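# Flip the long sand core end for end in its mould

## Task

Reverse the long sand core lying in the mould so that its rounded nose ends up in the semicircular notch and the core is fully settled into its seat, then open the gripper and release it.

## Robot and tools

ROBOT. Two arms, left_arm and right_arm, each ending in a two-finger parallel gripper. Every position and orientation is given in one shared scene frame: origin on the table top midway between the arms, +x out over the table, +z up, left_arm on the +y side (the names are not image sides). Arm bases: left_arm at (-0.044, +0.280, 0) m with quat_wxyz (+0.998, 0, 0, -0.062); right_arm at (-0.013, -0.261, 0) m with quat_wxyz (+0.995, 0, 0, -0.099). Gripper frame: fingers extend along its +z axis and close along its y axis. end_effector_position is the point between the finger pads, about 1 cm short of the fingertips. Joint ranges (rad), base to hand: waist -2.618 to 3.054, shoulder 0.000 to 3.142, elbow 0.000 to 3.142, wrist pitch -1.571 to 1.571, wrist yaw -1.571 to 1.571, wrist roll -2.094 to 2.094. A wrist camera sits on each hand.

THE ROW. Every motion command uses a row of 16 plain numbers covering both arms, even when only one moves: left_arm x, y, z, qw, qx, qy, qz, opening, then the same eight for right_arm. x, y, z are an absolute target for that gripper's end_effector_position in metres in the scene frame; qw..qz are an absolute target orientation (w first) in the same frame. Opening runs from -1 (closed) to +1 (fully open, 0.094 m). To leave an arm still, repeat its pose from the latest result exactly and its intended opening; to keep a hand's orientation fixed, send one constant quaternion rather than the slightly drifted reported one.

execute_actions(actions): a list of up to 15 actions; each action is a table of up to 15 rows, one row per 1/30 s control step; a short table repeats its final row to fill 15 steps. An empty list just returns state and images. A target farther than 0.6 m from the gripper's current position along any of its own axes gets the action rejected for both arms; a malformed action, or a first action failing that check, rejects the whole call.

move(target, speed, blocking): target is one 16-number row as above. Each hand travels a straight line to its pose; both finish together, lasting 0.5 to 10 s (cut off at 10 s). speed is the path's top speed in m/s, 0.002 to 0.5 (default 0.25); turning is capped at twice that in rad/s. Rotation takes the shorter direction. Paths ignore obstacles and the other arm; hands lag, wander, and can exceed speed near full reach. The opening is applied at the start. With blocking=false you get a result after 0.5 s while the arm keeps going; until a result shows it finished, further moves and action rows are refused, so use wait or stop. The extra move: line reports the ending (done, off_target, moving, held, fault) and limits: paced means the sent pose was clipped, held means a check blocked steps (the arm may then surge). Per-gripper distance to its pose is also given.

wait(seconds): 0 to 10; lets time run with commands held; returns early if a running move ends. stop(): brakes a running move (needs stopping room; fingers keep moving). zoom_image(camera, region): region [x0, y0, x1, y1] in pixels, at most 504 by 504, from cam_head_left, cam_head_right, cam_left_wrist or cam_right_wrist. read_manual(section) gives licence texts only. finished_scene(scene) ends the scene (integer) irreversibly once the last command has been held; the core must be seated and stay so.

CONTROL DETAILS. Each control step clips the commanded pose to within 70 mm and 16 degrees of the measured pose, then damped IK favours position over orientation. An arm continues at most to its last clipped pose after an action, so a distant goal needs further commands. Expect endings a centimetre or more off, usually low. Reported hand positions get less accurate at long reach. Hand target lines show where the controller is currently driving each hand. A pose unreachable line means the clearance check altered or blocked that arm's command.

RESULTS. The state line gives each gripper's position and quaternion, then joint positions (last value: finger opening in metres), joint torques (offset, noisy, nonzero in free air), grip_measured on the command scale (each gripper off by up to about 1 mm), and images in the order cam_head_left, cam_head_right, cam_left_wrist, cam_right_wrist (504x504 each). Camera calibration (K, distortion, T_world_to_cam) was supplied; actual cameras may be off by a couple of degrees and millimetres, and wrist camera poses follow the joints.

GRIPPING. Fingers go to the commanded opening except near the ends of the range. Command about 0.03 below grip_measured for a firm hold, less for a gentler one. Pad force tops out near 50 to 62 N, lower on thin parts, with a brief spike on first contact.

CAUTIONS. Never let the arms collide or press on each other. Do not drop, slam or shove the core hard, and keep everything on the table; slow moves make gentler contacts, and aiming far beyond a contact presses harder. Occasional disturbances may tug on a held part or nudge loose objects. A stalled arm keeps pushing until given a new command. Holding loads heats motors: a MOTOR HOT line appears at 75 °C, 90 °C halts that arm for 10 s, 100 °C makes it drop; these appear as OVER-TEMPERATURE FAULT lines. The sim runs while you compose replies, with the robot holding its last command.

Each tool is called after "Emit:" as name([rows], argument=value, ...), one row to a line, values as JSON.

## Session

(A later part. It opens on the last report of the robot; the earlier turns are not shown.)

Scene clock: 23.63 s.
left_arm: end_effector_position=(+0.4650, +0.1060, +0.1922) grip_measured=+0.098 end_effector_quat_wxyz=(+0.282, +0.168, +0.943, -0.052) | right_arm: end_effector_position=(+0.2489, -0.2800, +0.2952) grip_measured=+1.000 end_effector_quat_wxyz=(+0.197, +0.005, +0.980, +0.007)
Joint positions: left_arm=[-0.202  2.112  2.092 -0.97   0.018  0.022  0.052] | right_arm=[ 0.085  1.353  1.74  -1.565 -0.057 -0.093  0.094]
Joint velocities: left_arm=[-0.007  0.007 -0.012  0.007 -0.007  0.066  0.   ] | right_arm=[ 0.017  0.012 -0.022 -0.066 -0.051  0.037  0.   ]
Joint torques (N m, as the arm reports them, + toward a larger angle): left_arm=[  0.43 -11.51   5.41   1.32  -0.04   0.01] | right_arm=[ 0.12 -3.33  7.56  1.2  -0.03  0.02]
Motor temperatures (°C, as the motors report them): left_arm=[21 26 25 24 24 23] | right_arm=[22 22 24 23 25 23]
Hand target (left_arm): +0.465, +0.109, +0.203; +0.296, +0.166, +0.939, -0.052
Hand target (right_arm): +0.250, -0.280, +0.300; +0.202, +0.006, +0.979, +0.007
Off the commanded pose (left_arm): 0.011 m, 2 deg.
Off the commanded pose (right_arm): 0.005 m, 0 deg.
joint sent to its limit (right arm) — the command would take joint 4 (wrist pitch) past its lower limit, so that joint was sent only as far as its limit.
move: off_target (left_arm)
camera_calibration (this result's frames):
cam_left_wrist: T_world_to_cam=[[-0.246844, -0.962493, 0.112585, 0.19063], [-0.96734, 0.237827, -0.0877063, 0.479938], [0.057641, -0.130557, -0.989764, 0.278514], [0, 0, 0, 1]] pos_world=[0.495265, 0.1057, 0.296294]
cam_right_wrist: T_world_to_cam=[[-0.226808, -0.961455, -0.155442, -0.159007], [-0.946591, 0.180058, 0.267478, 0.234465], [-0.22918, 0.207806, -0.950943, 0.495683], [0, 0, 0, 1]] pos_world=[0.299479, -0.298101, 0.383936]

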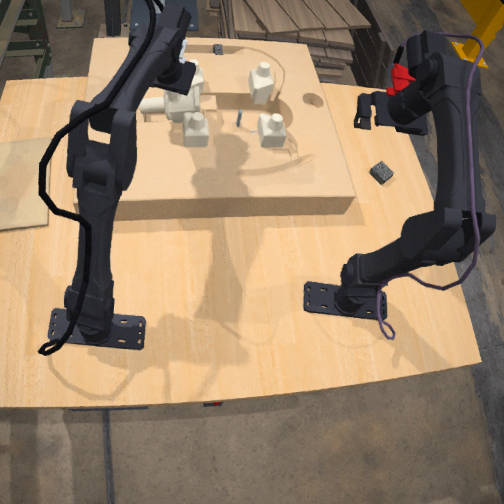

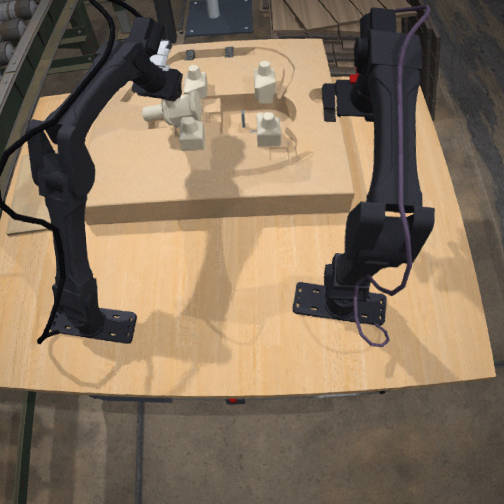

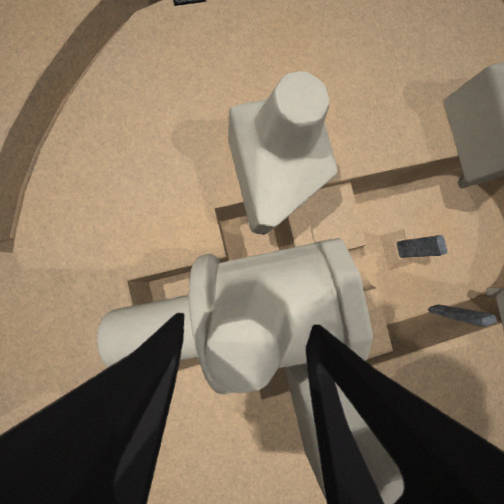

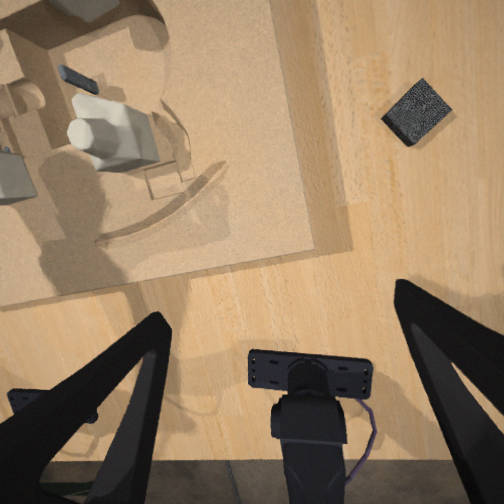

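Emit:
move(target=[0.465, 0.109, 0.199, 0.2961, 0.1656, 0.9392, -0.0522, 0.1, 0.25, -0.28, 0.30, 0.197, 0.006, 0.980, 0.008, 1], speed=0.02)

Emit:
move(target=[0.465, 0.109, 0.199, 0.2961, 0.1656, 0.9392, -0.0522, -0.45, 0.25, -0.28, 0.30, 0.197, 0.006, 0.980, 0.008, 1], speed=0.02)

Scene clock: 24.70 s.
left_arm: end_effector_position=(+0.4654, +0.1059, +0.1854) grip_measured=+0.098 end_effector_quat_wxyz=(+0.280, +0.168, +0.944, -0.051) | right_arm: end_effector_position=(+0.2489, -0.2800, +0.2952) grip_measured=+1.000 end_effector_quat_wxyz=(+0.197, +0.005, +0.980, +0.007)
Joint positions: left_arm=[-0.202  2.112  2.067 -0.949  0.018  0.022  0.052] | right_arm=[ 0.085  1.353  1.74  -1.565 -0.057 -0.093  0.094]
Joint velocities: left_arm=[-0.017  0.007  0.002  0.007  0.007  0.066  0.001] | right_arm=[-0.007 -0.007  0.002 -0.051 -0.037 -0.037  0.   ]
Joint torques (N m, as the arm reports them, + toward a larger angle): left_arm=[  0.39 -11.75   5.48   1.33  -0.04   0.01] | right_arm=[ 0.   -3.16  7.63  1.2   0.    0.04]
Motor temperatures (°C, as the motors report them): left_arm=[21 26 25 24 24 23] | right_arm=[22 22 24 23 25 23]
Hand target (left_arm): +0.465, +0.109, +0.199; +0.296, +0.166, +0.939, -0.052
Hand target (right_arm): +0.250, -0.280, +0.300; +0.202, +0.006, +0.979, +0.007
Off the commanded pose (left_arm): 0.014 m, 2 deg.
Off the commanded pose (right_arm): 0.005 m, 0 deg.
joint sent to its limit (right arm) — the command would take joint 4 (wrist pitch) past its lower limit, so that joint was sent only as far as its limit.
move: off_target (left_arm)
camera_calibration (this result's frames):
cam_left_wrist: T_world_to_cam=[[-0.246397, -0.962644, 0.112275, 0.191227], [-0.96768, 0.237942, -0.0835403, 0.47915], [0.0537045, -0.129231, -0.990159, 0.273522], [0, 0, 0, 1]] pos_world=[0.496092, 0.105421, 0.289389]
cam_right_wrist: T_world_to_cam=[[-0.226808, -0.961455, -0.155442, -0.159007], [-0.946591, 0.180058, 0.267478, 0.234465], [-0.22918, 0.207806, -0.950943, 0.495683], [0, 0, 0, 1]] pos_world=[0.299479, -0.298101, 0.383936]

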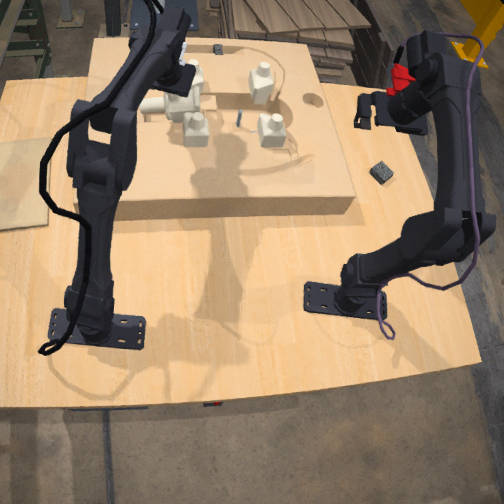

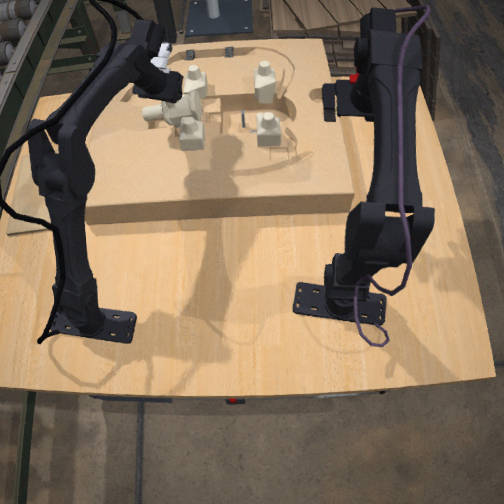

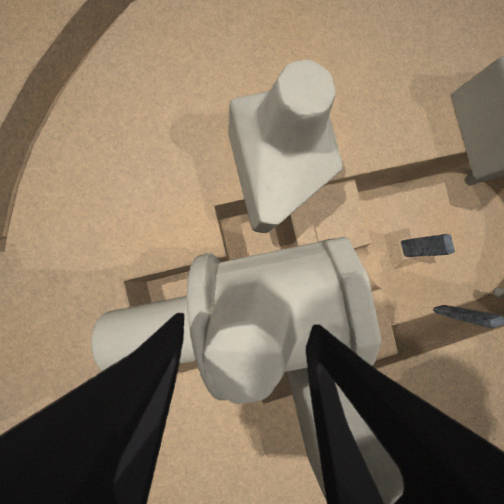

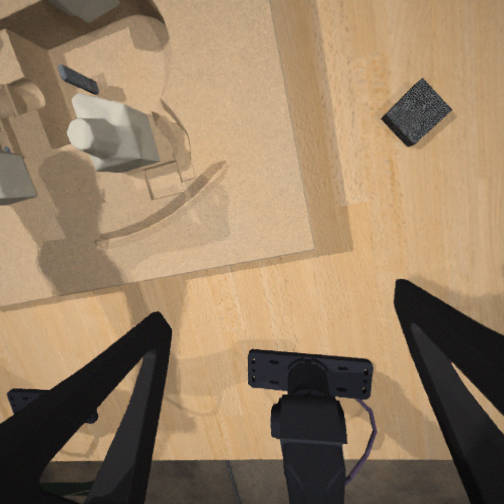

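Scene clock: 25.80 s.
left_arm: end_effector_position=(+0.4650, +0.1050, +0.1854) grip_measured=-0.241 end_effector_quat_wxyz=(+0.279, +0.167, +0.944, -0.054) | right_arm: end_effector_position=(+0.2489, -0.2800, +0.2952) grip_measured=+1.000 end_effector_quat_wxyz=(+0.197, +0.005, +0.980, +0.007)
Joint positions: left_arm=[-0.202  2.112  2.067 -0.95   0.023  0.019  0.036] | right_arm=[ 0.085  1.353  1.74  -1.565 -0.057 -0.093  0.094]
Joint velocities: left_arm=[-0.007 -0.017  0.017 -0.007  0.022 -0.037  0.   ] | right_arm=[ 0.002 -0.012  0.017 -0.007 -0.007 -0.037  0.   ]
Joint torques (N m, as the arm reports them, + toward a larger angle): left_arm=[  0.44 -11.79   5.42   1.33  -0.07   0.04] | right_arm=[ 0.07 -3.37  7.65  1.18 -0.04  0.06]
Motor temperatures (°C, as the motors report them): left_arm=[21 26 24 25 24 23] | right_arm=[22 22 24 23 25 23]
Hand target (left_arm): +0.465, +0.109, +0.199; +0.296, +0.166, +0.939, -0.052
Hand target (right_arm): +0.250, -0.280, +0.300; +0.202, +0.006, +0.979, +0.007
Off the commanded pose (left_arm): 0.014 m, 2 deg.
Off the commanded pose (right_arm): 0.005 m, 0 deg.
joint sent to its limit (right arm) — the command would take joint 4 (wrist pitch) past its lower limit, so that joint was sent only as far as its limit.
move: off_target (left_arm)
camera_calibration (this result's frames):
cam_left_wrist: T_world_to_cam=[[-0.246648, -0.961815, 0.118642, 0.189077], [-0.967753, 0.237987, -0.0825595, 0.478819], [0.0511717, -0.13518, -0.989499, 0.275069], [0, 0, 0, 1]] pos_world=[0.495938, 0.105088, 0.289279]
cam_right_wrist: T_world_to_cam=[[-0.226808, -0.961455, -0.155442, -0.159007], [-0.946591, 0.180058, 0.267478, 0.234465], [-0.22918, 0.207806, -0.950943, 0.495683], [0, 0, 0, 1]] pos_world=[0.299479, -0.298101, 0.383936]

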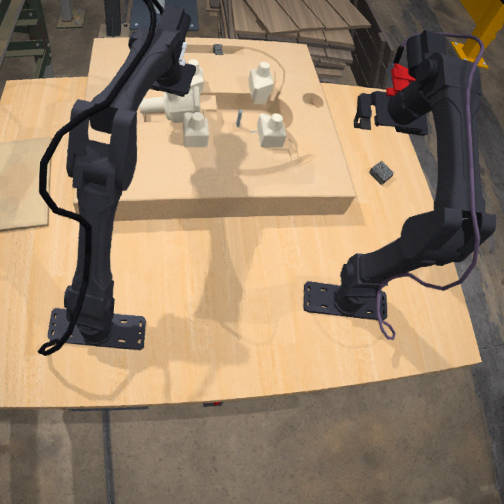

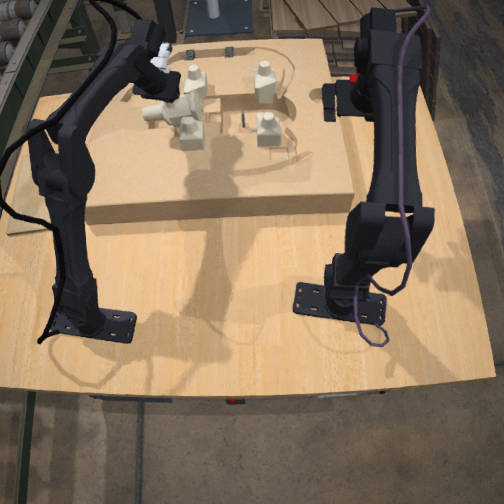

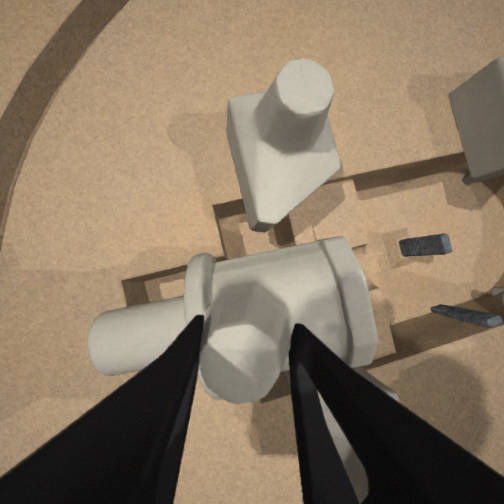

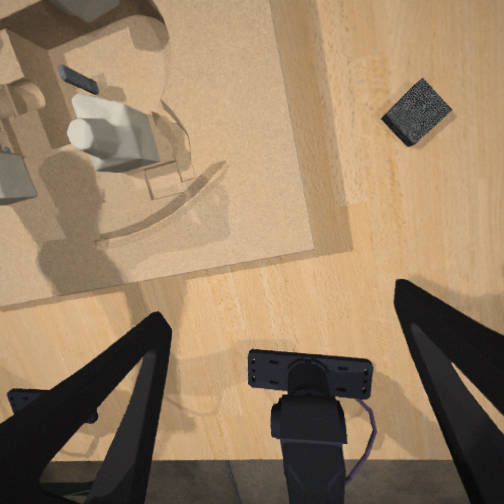

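Emit:
move(target=[0.460, 0.112, 0.245, 0.2961, 0.1656, 0.9392, -0.0522, -0.29, 0.25, -0.28, 0.30, 0.197, 0.006, 0.980, 0.008, 1], speed=0.04)

Scene clock: 28.60 s.
left_arm: end_effector_position=(+0.4551, +0.1118, +0.1986) grip_measured=-0.241 end_effector_quat_wxyz=(+0.248, +0.167, +0.953, -0.042) | right_arm: end_effector_position=(+0.2489, -0.2800, +0.2952) grip_measured=+1.000 end_effector_quat_wxyz=(+0.197, +0.005, +0.980, +0.007)
Joint positions: left_arm=[-0.201  2.157  2.227 -1.132  0.008  0.02   0.036] | right_arm=[ 0.085  1.353  1.74  -1.565 -0.057 -0.093  0.094]
Joint velocities: left_arm=[-0.017 -0.012 -0.017 -0.051 -0.007 -0.081 -0.001] | right_arm=[ 0.002 -0.017  0.002 -0.022 -0.022  0.037  0.   ]
Joint torques (N m, as the arm reports them, + toward a larger angle): left_arm=[  0.6  -12.78  11.7    1.09   0.09   0.04] | right_arm=[ 0.09 -3.36  7.62  1.2  -0.03  0.04]
Motor temperatures (°C, as the motors report them): left_arm=[21 27 25 25 24 23] | right_arm=[22 22 24 23 25 23]
Hand target (left_arm): +0.457, +0.113, +0.244; +0.297, +0.166, +0.939, -0.051
Hand target (right_arm): +0.250, -0.280, +0.300; +0.202, +0.006, +0.979, +0.007
Off the commanded pose (left_arm): 0.047 m, 6 deg.
Off the commanded pose (right_arm): 0.005 m, 0 deg.
joint sent to its limit (right arm) — the command would take joint 4 (wrist pitch) past its lower limit, so that joint was sent only as far as its limit.
move: off_target (left_arm)
camera_calibration (this result's frames):
cam_left_wrist: T_world_to_cam=[[-0.232086, -0.967554, 0.0998784, 0.189394], [-0.972672, 0.231564, -0.0169499, 0.458613], [-0.00672834, -0.101083, -0.994855, 0.313152], [0, 0, 0, 1]] pos_world=[0.492143, 0.108705, 0.300398]
cam_right_wrist: T_world_to_cam=[[-0.226808, -0.961455, -0.155442, -0.159007], [-0.946591, 0.180058, 0.267478, 0.234465], [-0.22918, 0.207806, -0.950943, 0.495683], [0, 0, 0, 1]] pos_world=[0.299479, -0.298101, 0.383936]

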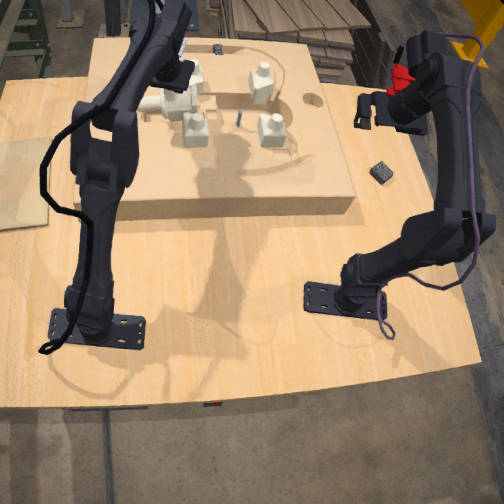

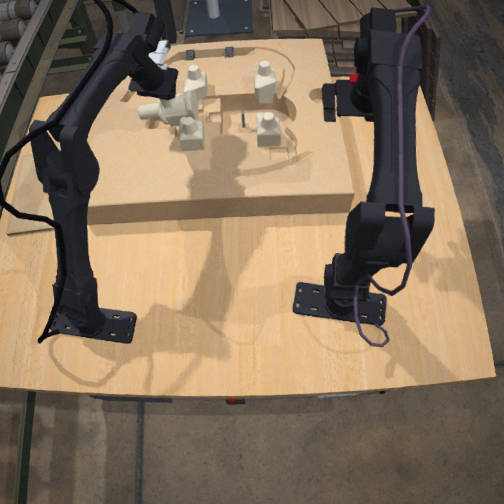

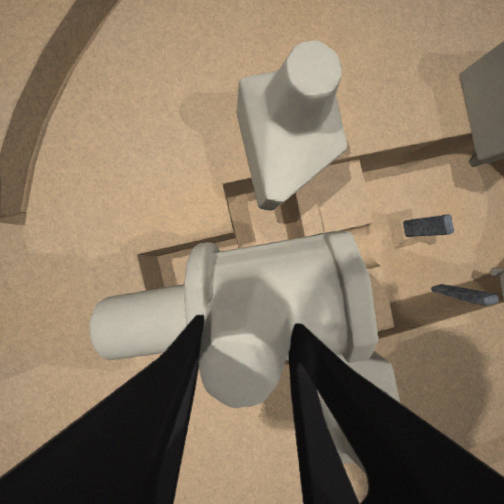

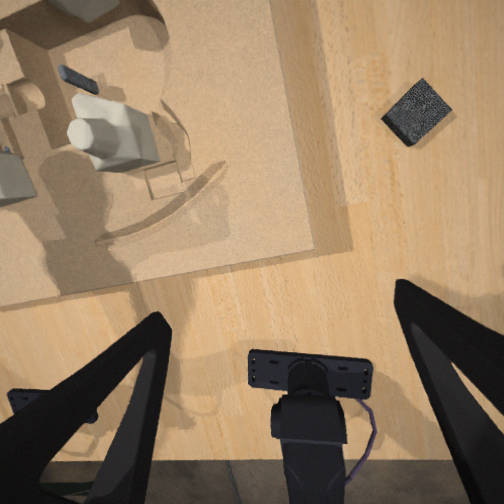

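Emit:
move(target=[0.465, 0.20, 0.268, 0.2961, 0.1656, 0.9392, -0.0522, -0.29, 0.25, -0.28, 0.30, 0.197, 0.006, 0.980, 0.008, 1], speed=0.05)

Scene clock: 31.47 s.
left_arm: end_effector_position=(+0.4478, +0.2072, +0.2050) grip_measured=-0.241 end_effector_quat_wxyz=(+0.204, +0.161, +0.965, -0.043) | right_arm: end_effector_position=(+0.2489, -0.2800, +0.2952) grip_measured=+1.000 end_effector_quat_wxyz=(+0.197, +0.005, +0.980, +0.007)
Joint positions: left_arm=[ 0.012  2.151  2.287 -1.299  0.106  0.198  0.036] | right_arm=[ 0.085  1.353  1.74  -1.565 -0.057 -0.093  0.094]
Joint velocities: left_arm=[ 0.002  0.007 -0.002 -0.022 -0.007 -0.022 -0.   ] | right_arm=[-0.002 -0.002 -0.017 -0.051  0.037 -0.022  0.   ]
Joint torques (N m, as the arm reports them, + toward a larger angle): left_arm=[ -0.09 -14.04  11.78   1.5    0.36   0.01] | right_arm=[-0.02 -3.51  7.6   1.19  0.    0.06]
Motor temperatures (°C, as the motors report them): left_arm=[21 27 25 25 24 23] | right_arm=[22 22 24 23 25 23]
Hand target (left_arm): +0.458, +0.201, +0.269; +0.297, +0.168, +0.939, -0.049
Hand target (right_arm): +0.250, -0.280, +0.300; +0.202, +0.006, +0.979, +0.007
Off the commanded pose (left_arm): 0.066 m, 11 deg.
Off the commanded pose (right_arm): 0.005 m, 0 deg.
joint sent to its limit (right arm) — the command would take joint 4 (wrist pitch) past its lower limit, so that joint was sent only as far as its limit.
move: off_target (left_arm)
camera_calibration (this result's frames):
cam_left_wrist: T_world_to_cam=[[-0.212664, -0.970994, 0.109292, 0.269427], [-0.972492, 0.221207, 0.0729805, 0.413189], [-0.0950397, -0.090765, -0.991327, 0.365803], [0, 0, 0, 1]] pos_world=[0.493886, 0.203413, 0.30303]
cam_right_wrist: T_world_to_cam=[[-0.226808, -0.961455, -0.155442, -0.159007], [-0.946591, 0.180058, 0.267478, 0.234465], [-0.22918, 0.207806, -0.950943, 0.495683], [0, 0, 0, 1]] pos_world=[0.299479, -0.298101, 0.383936]

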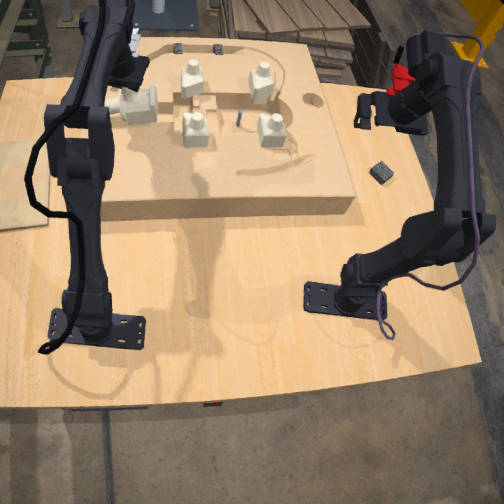

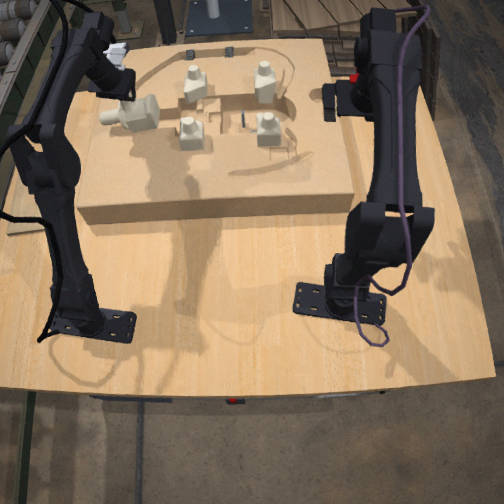

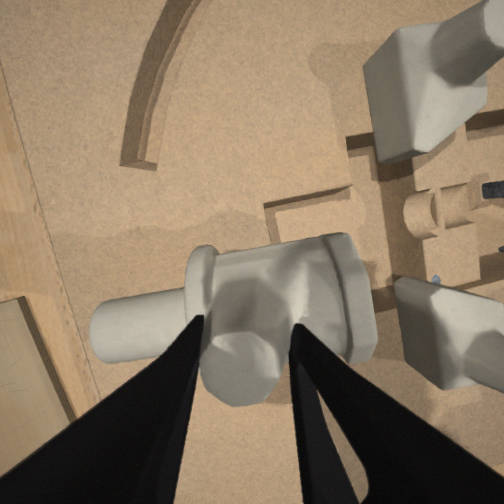

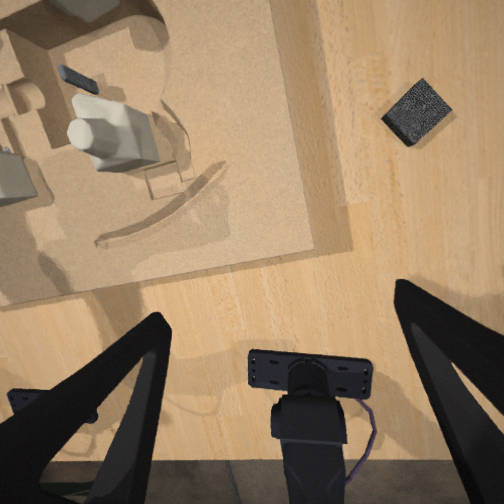

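Emit:
move(target=[0.28, 0.15, 0.27, 0.246, 0.4794, 0.8303, -0.142, -0.29, 0.25, -0.28, 0.30, 0.197, 0.006, 0.980, 0.008, 1], speed=0.12)

Scene clock: 35.67 s.
left_arm: end_effector_position=(+0.2806, +0.1638, +0.2389) grip_measured=-0.244 end_effector_quat_wxyz=(+0.190, +0.469, +0.853, -0.129) | right_arm: end_effector_position=(+0.2489, -0.2800, +0.2952) grip_measured=+1.000 end_effector_quat_wxyz=(+0.197, +0.005, +0.980, +0.007)
Joint positions: left_arm=[-0.035  1.626  1.723 -1.381  0.369  0.792  0.036] | right_arm=[ 0.085  1.353  1.74  -1.565 -0.057 -0.093  0.094]
Joint velocities: left_arm=[ 0.007 -0.002  0.002  0.007  0.037  0.022 -0.   ] | right_arm=[-0.007  0.002 -0.012 -0.095  0.037 -0.007  0.   ]
Joint torques (N m, as the arm reports them, + toward a larger angle): left_arm=[-0.77 -9.22  7.26  1.09  1.06 -0.03] | right_arm=[ 0.1  -3.62  7.64  1.16 -0.04  0.06]
Motor temperatures (°C, as the motors report them): left_arm=[21 28 25 25 24 23] | right_arm=[22 22 24 23 25 23]
Hand target (left_arm): +0.277, +0.151, +0.269; +0.247, +0.481, +0.829, -0.142
Hand target (right_arm): +0.250, -0.280, +0.300; +0.202, +0.006, +0.979, +0.007
Off the commanded pose (left_arm): 0.034 m, 7 deg.
Off the commanded pose (right_arm): 0.005 m, 0 deg.
joint sent to its limit (right arm) — the command would take joint 4 (wrist pitch) past its lower limit, so that joint was sent only as far as its limit.
move: off_target (left_arm)
camera_calibration (this result's frames):
cam_left_wrist: T_world_to_cam=[[-0.775701, -0.61581, 0.138078, 0.28096], [-0.617623, 0.785717, 0.0344873, 0.0748279], [-0.129728, -0.0585286, -0.989821, 0.383711], [0, 0, 0, 1]] pos_world=[0.313935, 0.136683, 0.33843]
cam_right_wrist: T_world_to_cam=[[-0.226808, -0.961455, -0.155442, -0.159007], [-0.946591, 0.180058, 0.267478, 0.234465], [-0.22918, 0.207806, -0.950943, 0.495683], [0, 0, 0, 1]] pos_world=[0.299479, -0.298101, 0.383936]

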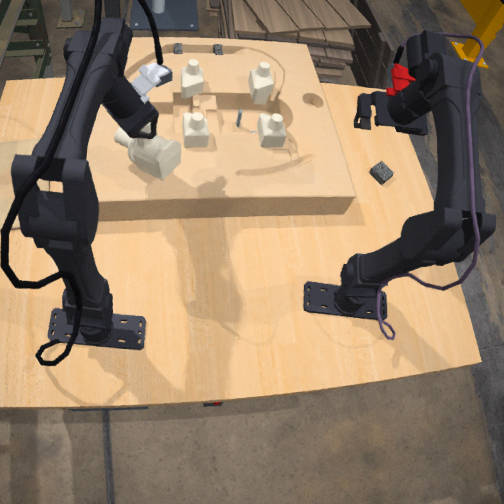

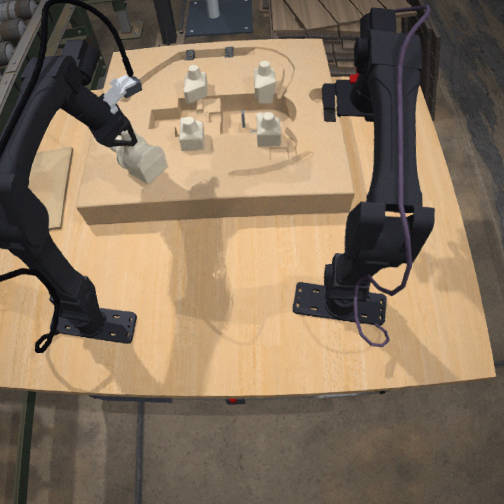

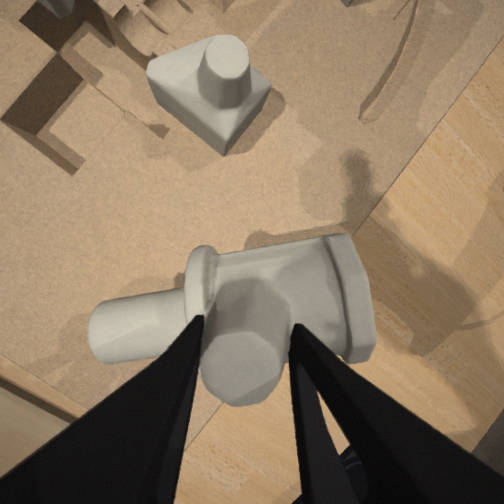

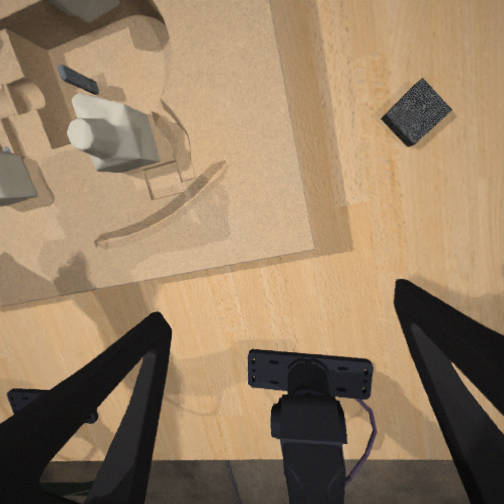

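Emit:
move(target=[0.11, -0.03, 0.16, 0.0878, 0.9119, 0.2963, -0.2701, -0.29, 0.25, -0.28, 0.30, 0.197, 0.006, 0.980, 0.008, 1], speed=0.12)

Scene clock: 43.20 s.
left_arm: end_effector_position=(+0.1219, -0.0164, +0.1442) grip_measured=-0.275 end_effector_quat_wxyz=(+0.076, +0.915, +0.314, -0.243) | right_arm: end_effector_position=(+0.2489, -0.2800, +0.2952) grip_measured=+1.000 end_effector_quat_wxyz=(+0.197, +0.005, +0.980, +0.007)
Joint positions: left_arm=[-0.68   1.854  1.603 -1.395  0.509  1.696  0.034] | right_arm=[ 0.085  1.353  1.74  -1.565 -0.057 -0.093  0.094]
Joint velocities: left_arm=[-0.007  0.012  0.002 -0.037 -0.007  0.007 -0.001] | right_arm=[ 0.002  0.012  0.002 -0.051  0.125  0.022  0.   ]
Joint torques (N m, as the arm reports them, + toward a larger angle): left_arm=[-1.57 -6.8   9.05  0.06  1.34  0.11] | right_arm=[ 0.08 -3.24  7.72  1.21 -0.04  0.07]
Motor temperatures (°C, as the motors report them): left_arm=[21 27 25 24 25 23] | right_arm=[22 22 24 23 25 23]
Hand target (left_arm): +0.110, -0.030, +0.160; +0.095, +0.909, +0.298, -0.277
Hand target (right_arm): +0.250, -0.280, +0.300; +0.202, +0.006, +0.979, +0.007
Off the commanded pose (left_arm): 0.024 m, 4 deg.
Off the commanded pose (right_arm): 0.005 m, 0 deg.
joint sent to its limit (right arm) — the command would take joint 4 (wrist pitch) past its lower limit, so that joint was sent only as far as its limit.
move: off_target (left_arm)
camera_calibration (this result's frames):
cam_left_wrist: T_world_to_cam=[[-0.689537, 0.714768, 0.116817, 0.0743635], [0.717886, 0.695864, -0.0203095, -0.034678], [-0.0958053, 0.0698571, -0.992946, 0.257208], [0, 0, 0, 1]] pos_world=[0.100813, -0.0469893, 0.246003]
cam_right_wrist: T_world_to_cam=[[-0.226808, -0.961455, -0.155442, -0.159007], [-0.946591, 0.180058, 0.267478, 0.234465], [-0.22918, 0.207806, -0.950943, 0.495683], [0, 0, 0, 1]] pos_world=[0.299479, -0.298101, 0.383936]

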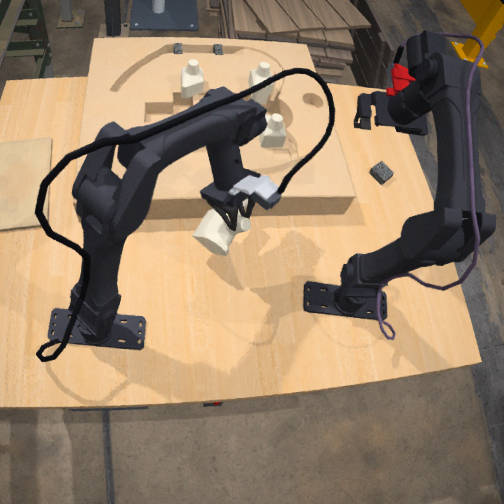

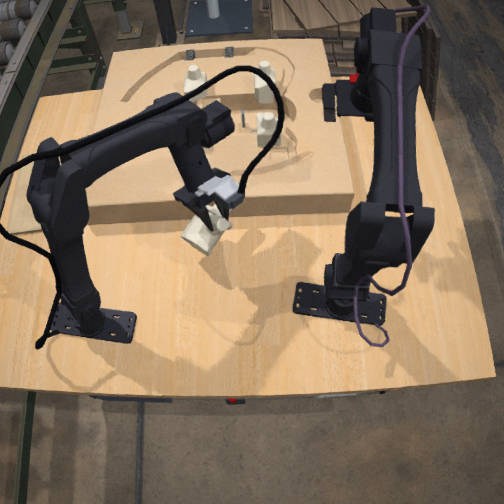

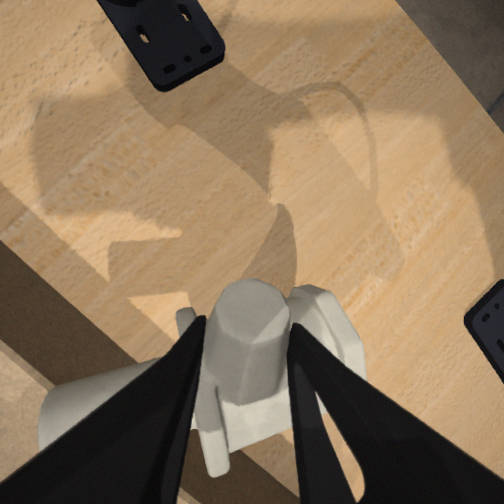

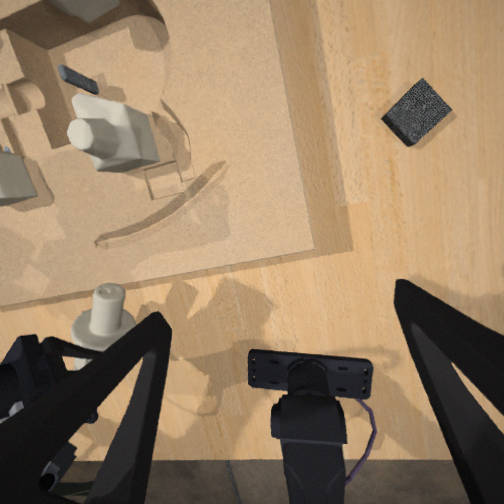

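Emit:
zoom_image(camera="cam_head_right", region=[130, 150, 290, 290])

Emit:
zoom_image(camera="cam_head_left", region=[150, 150, 310, 290])

Region (130, 150, 290, 290) of cam_head_right's 504x504 image, scaled by 3.150, with more detail than that image has; it fills the top 441 rows of this view, and the rest is white.

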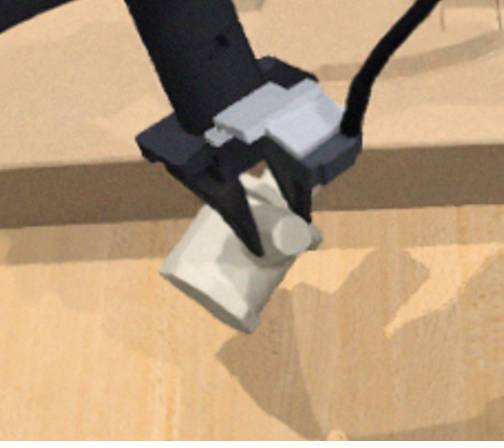

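Region (150, 150, 310, 290) of cam_head_left's 504x504 image, scaled by 3.150, with more detail than that image has; it fills the top 441 rows of this view, and the rest is white.

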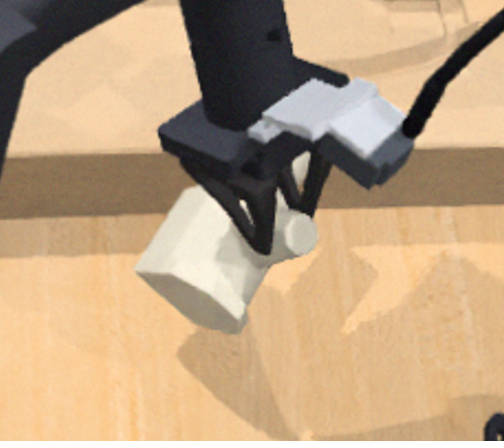

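Emit:
move(target=[0.04, -0.06, 0.16, 0.1728, 0.7885, 0.2562, -0.5319, -0.33, 0.25, -0.28, 0.30, 0.197, 0.006, 0.980, 0.008, 1], speed=0.1)

Scene clock: 48.07 s.
left_arm: end_effector_position=(+0.0535, -0.0503, +0.1319) grip_measured=-0.293 end_effector_quat_wxyz=(+0.151, +0.826, +0.262, -0.476) | right_arm: end_effector_position=(+0.2489, -0.2800, +0.2952) grip_measured=+1.000 end_effector_quat_wxyz=(+0.197, +0.005, +0.980, +0.007)
Joint positions: left_arm=[-0.703  1.899  1.341 -1.232  1.031  1.827  0.033] | right_arm=[ 0.085  1.353  1.74  -1.565 -0.057 -0.093  0.094]
Joint velocities: left_arm=[-0.012 -0.002  0.007  0.066  0.037  0.022 -0.   ] | right_arm=[-0.007  0.002 -0.002 -0.022 -0.007 -0.037  0.   ]
Joint torques (N m, as the arm reports them, + toward a larger angle): left_arm=[-0.81 -8.28  5.26 -0.17  2.27 -0.02] | right_arm=[ 0.12 -3.48  7.58  1.16  0.    0.09]
Motor temperatures (°C, as the motors report them): left_arm=[21 27 25 24 25 23] | right_arm=[22 22 25 24 25 23]
Hand target (left_arm): +0.043, -0.058, +0.160; +0.176, +0.790, +0.259, -0.528
Hand target (right_arm): +0.250, -0.280, +0.300; +0.202, +0.006, +0.979, +0.007
Off the commanded pose (left_arm): 0.033 m, 8 deg.
Off the commanded pose (right_arm): 0.005 m, 0 deg.
joint sent to its limit (right arm) — the command would take joint 4 (wrist pitch) past its lower limit, so that joint was sent only as far as its limit.
move: off_target (left_arm)
camera_calibration (this result's frames):
cam_left_wrist: T_world_to_cam=[[-0.603898, 0.784209, 0.142559, 0.0483645], [0.627258, 0.577937, -0.52205, 0.102845], [-0.491786, -0.225844, -0.840917, 0.227047], [0, 0, 0, 1]] pos_world=[0.0763554, -0.0460886, 0.237723]
cam_right_wrist: T_world_to_cam=[[-0.226808, -0.961455, -0.155442, -0.159007], [-0.946591, 0.180058, 0.267478, 0.234465], [-0.22918, 0.207806, -0.950943, 0.495683], [0, 0, 0, 1]] pos_world=[0.299479, -0.298101, 0.383936]

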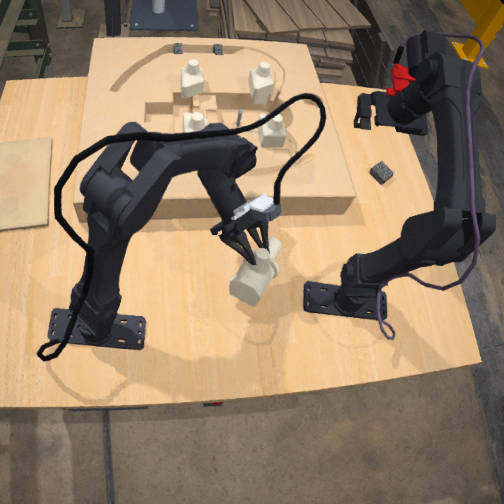

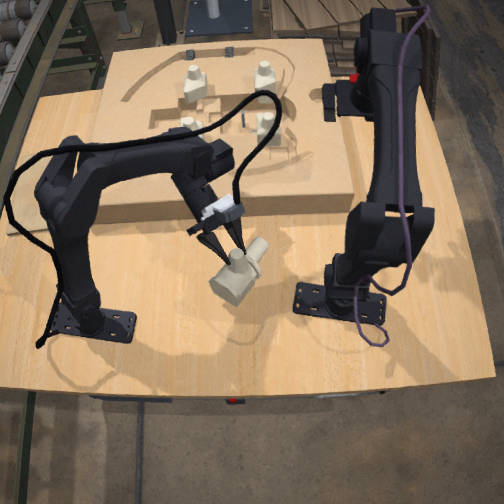

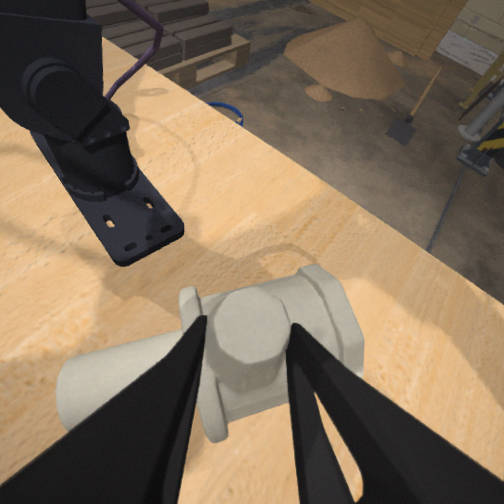

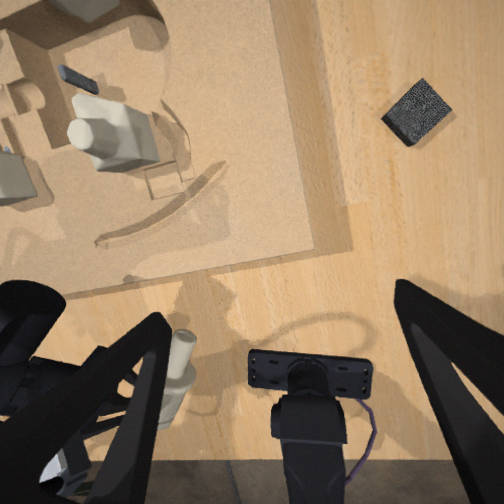

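Emit:
move(target=[0.04, -0.06, 0.125, 0.1728, 0.7885, 0.2562, -0.5319, -0.33, 0.25, -0.28, 0.30, 0.197, 0.006, 0.980, 0.008, 1], speed=0.04)

Scene clock: 50.40 s.
left_arm: end_effector_position=(+0.0531, -0.0517, +0.1049) grip_measured=-0.293 end_effector_quat_wxyz=(+0.155, +0.823, +0.259, -0.480) | right_arm: end_effector_position=(+0.2489, -0.2800, +0.2952) grip_measured=+1.000 end_effector_quat_wxyz=(+0.197, +0.005, +0.980, +0.007)
Joint positions: left_arm=[-0.703  1.941  1.277 -1.128  1.044  1.833  0.033] | right_arm=[ 0.085  1.353  1.74  -1.565 -0.057 -0.093  0.094]
Joint velocities: left_arm=[-0.012 -0.017 -0.012  0.037  0.022  0.022 -0.   ] | right_arm=[-0.007  0.002 -0.022 -0.007 -0.037  0.081  0.   ]
Joint torques (N m, as the arm reports them, + toward a larger angle): left_arm=[-1.14 -7.68  4.4  -0.08  2.07 -0.01] | right_arm=[ 0.02 -3.2   7.57  1.18 -0.06  0.08]
Motor temperatures (°C, as the motors report them): left_arm=[21 27 25 24 26 23] | right_arm=[22 22 25 24 25 23]
Hand target (left_arm): +0.042, -0.059, +0.125; +0.173, +0.790, +0.258, -0.529
Hand target (right_arm): +0.250, -0.280, +0.300; +0.202, +0.006, +0.979, +0.007
Off the commanded pose (left_arm): 0.025 m, 7 deg.
Off the commanded pose (right_arm): 0.005 m, 0 deg.
joint sent to its limit (right arm) — the command would take joint 4 (wrist pitch) past its lower limit, so that joint was sent only as far as its limit.
move: off_target (left_arm)
camera_calibration (this result's frames):
cam_left_wrist: T_world_to_cam=[[-0.602404, 0.786147, 0.138136, 0.0536103], [0.623344, 0.57144, -0.533759, 0.090907], [-0.49855, -0.235432, -0.834278, 0.203065], [0, 0, 0, 1]] pos_world=[0.0768669, -0.0462855, 0.21053]
cam_right_wrist: T_world_to_cam=[[-0.226808, -0.961455, -0.155442, -0.159007], [-0.946591, 0.180058, 0.267478, 0.234465], [-0.22918, 0.207806, -0.950943, 0.495683], [0, 0, 0, 1]] pos_world=[0.299479, -0.298101, 0.383936]

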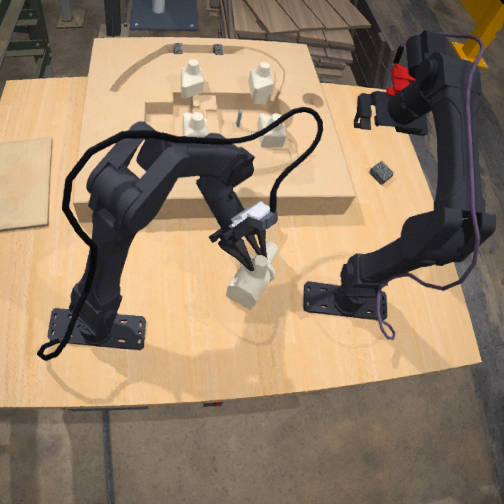

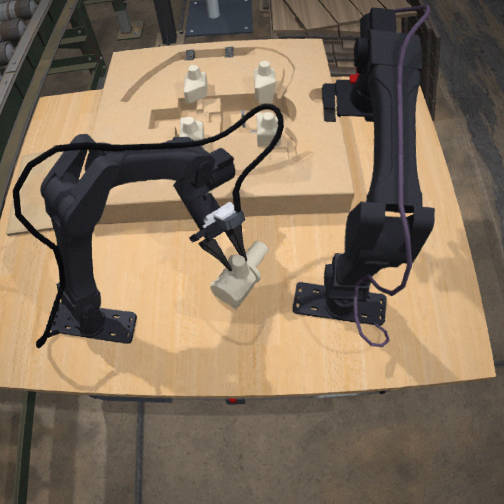

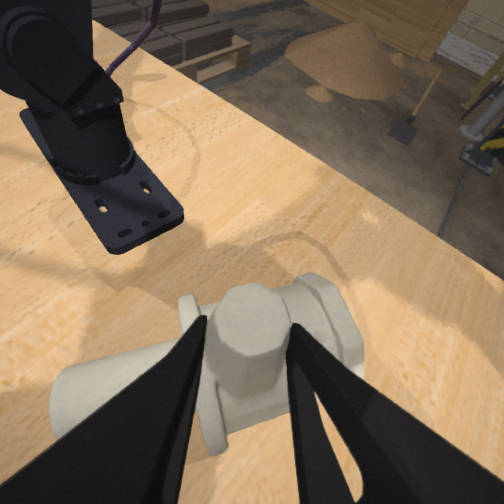

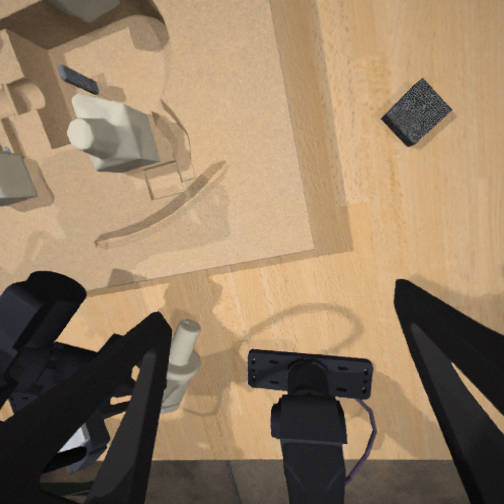

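Emit:
move(target=[0.045, -0.056, 0.112, 0.1728, 0.7885, 0.2562, -0.5319, -0.33, 0.25, -0.28, 0.30, 0.197, 0.006, 0.980, 0.008, 1], speed=0.02)

Scene clock: 55.10 s.
left_arm: end_effector_position=(+0.0526, -0.0519, +0.1040) grip_measured=-0.293 end_effector_quat_wxyz=(+0.160, +0.816, +0.254, -0.494) | right_arm: end_effector_position=(+0.2489, -0.2800, +0.2952) grip_measured=+1.000 end_effector_quat_wxyz=(+0.197, +0.005, +0.980, +0.007)
Joint positions: left_arm=[-0.696  1.961  1.276 -1.14   1.074  1.87   0.033] | right_arm=[ 0.085  1.353  1.74  -1.565 -0.057 -0.093  0.094]
Joint velocities: left_arm=[-0.007  0.007 -0.002  0.022 -0.022 -0.007  0.001] | right_arm=[ 0.012  0.012 -0.002 -0.007 -0.007 -0.022  0.   ]
Joint torques (N m, as the arm reports them, + toward a larger angle): left_arm=[-0.06 -6.89  3.09  0.08  1.69  0.09] | right_arm=[ 0.03 -3.45  7.69  1.24 -0.04  0.07]
Motor temperatures (°C, as the motors report them): left_arm=[21 26 24 24 26 23] | right_arm=[22 22 25 24 25 23]
Hand target (left_arm): +0.046, -0.056, +0.112; +0.173, +0.789, +0.258, -0.530
Hand target (right_arm): +0.250, -0.280, +0.300; +0.202, +0.006, +0.979, +0.007
Off the commanded pose (left_arm): 0.012 m, 6 deg.
Off the commanded pose (right_arm): 0.005 m, 0 deg.
joint sent to its limit (right arm) — the command would take joint 4 (wrist pitch) past its lower limit, so that joint was sent only as far as its limit.
move: off_target (left_arm)
camera_calibration (this result's frames):
cam_left_wrist: T_world_to_cam=[[-0.595902, 0.791555, 0.135431, 0.0537401], [0.612274, 0.55695, -0.561184, 0.093591], [-0.519636, -0.251489, -0.816536, 0.200418], [0, 0, 0, 1]] pos_world=[0.0788649, -0.0442607, 0.208892]
cam_right_wrist: T_world_to_cam=[[-0.226808, -0.961455, -0.155442, -0.159007], [-0.946591, 0.180058, 0.267478, 0.234465], [-0.22918, 0.207806, -0.950943, 0.495683], [0, 0, 0, 1]] pos_world=[0.299479, -0.298101, 0.383936]

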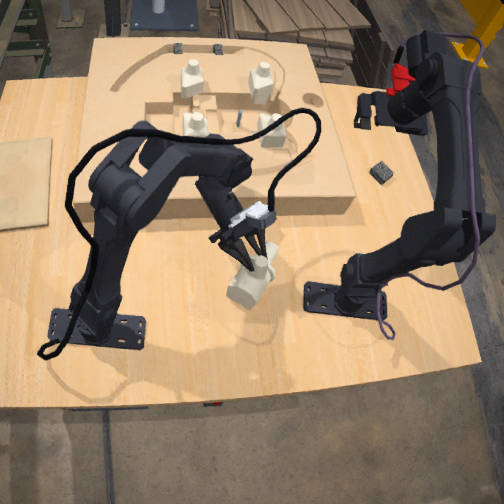

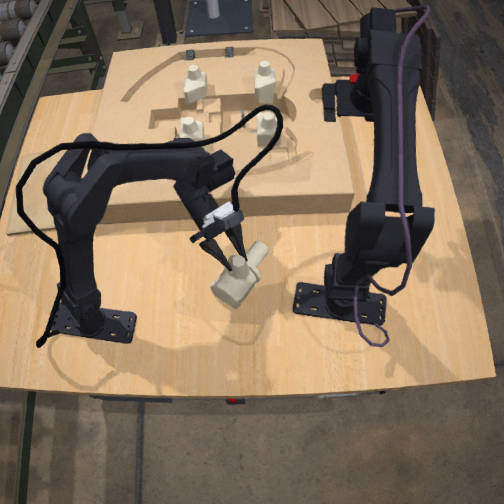

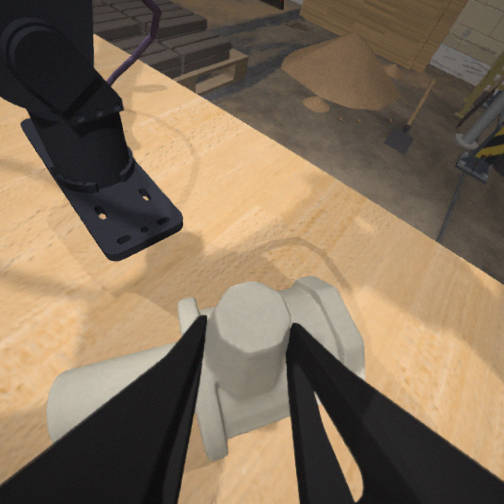

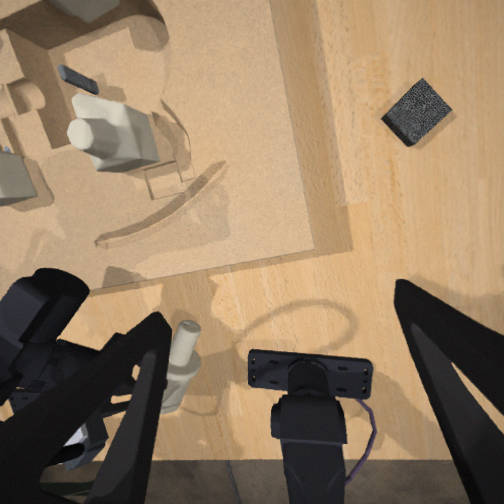

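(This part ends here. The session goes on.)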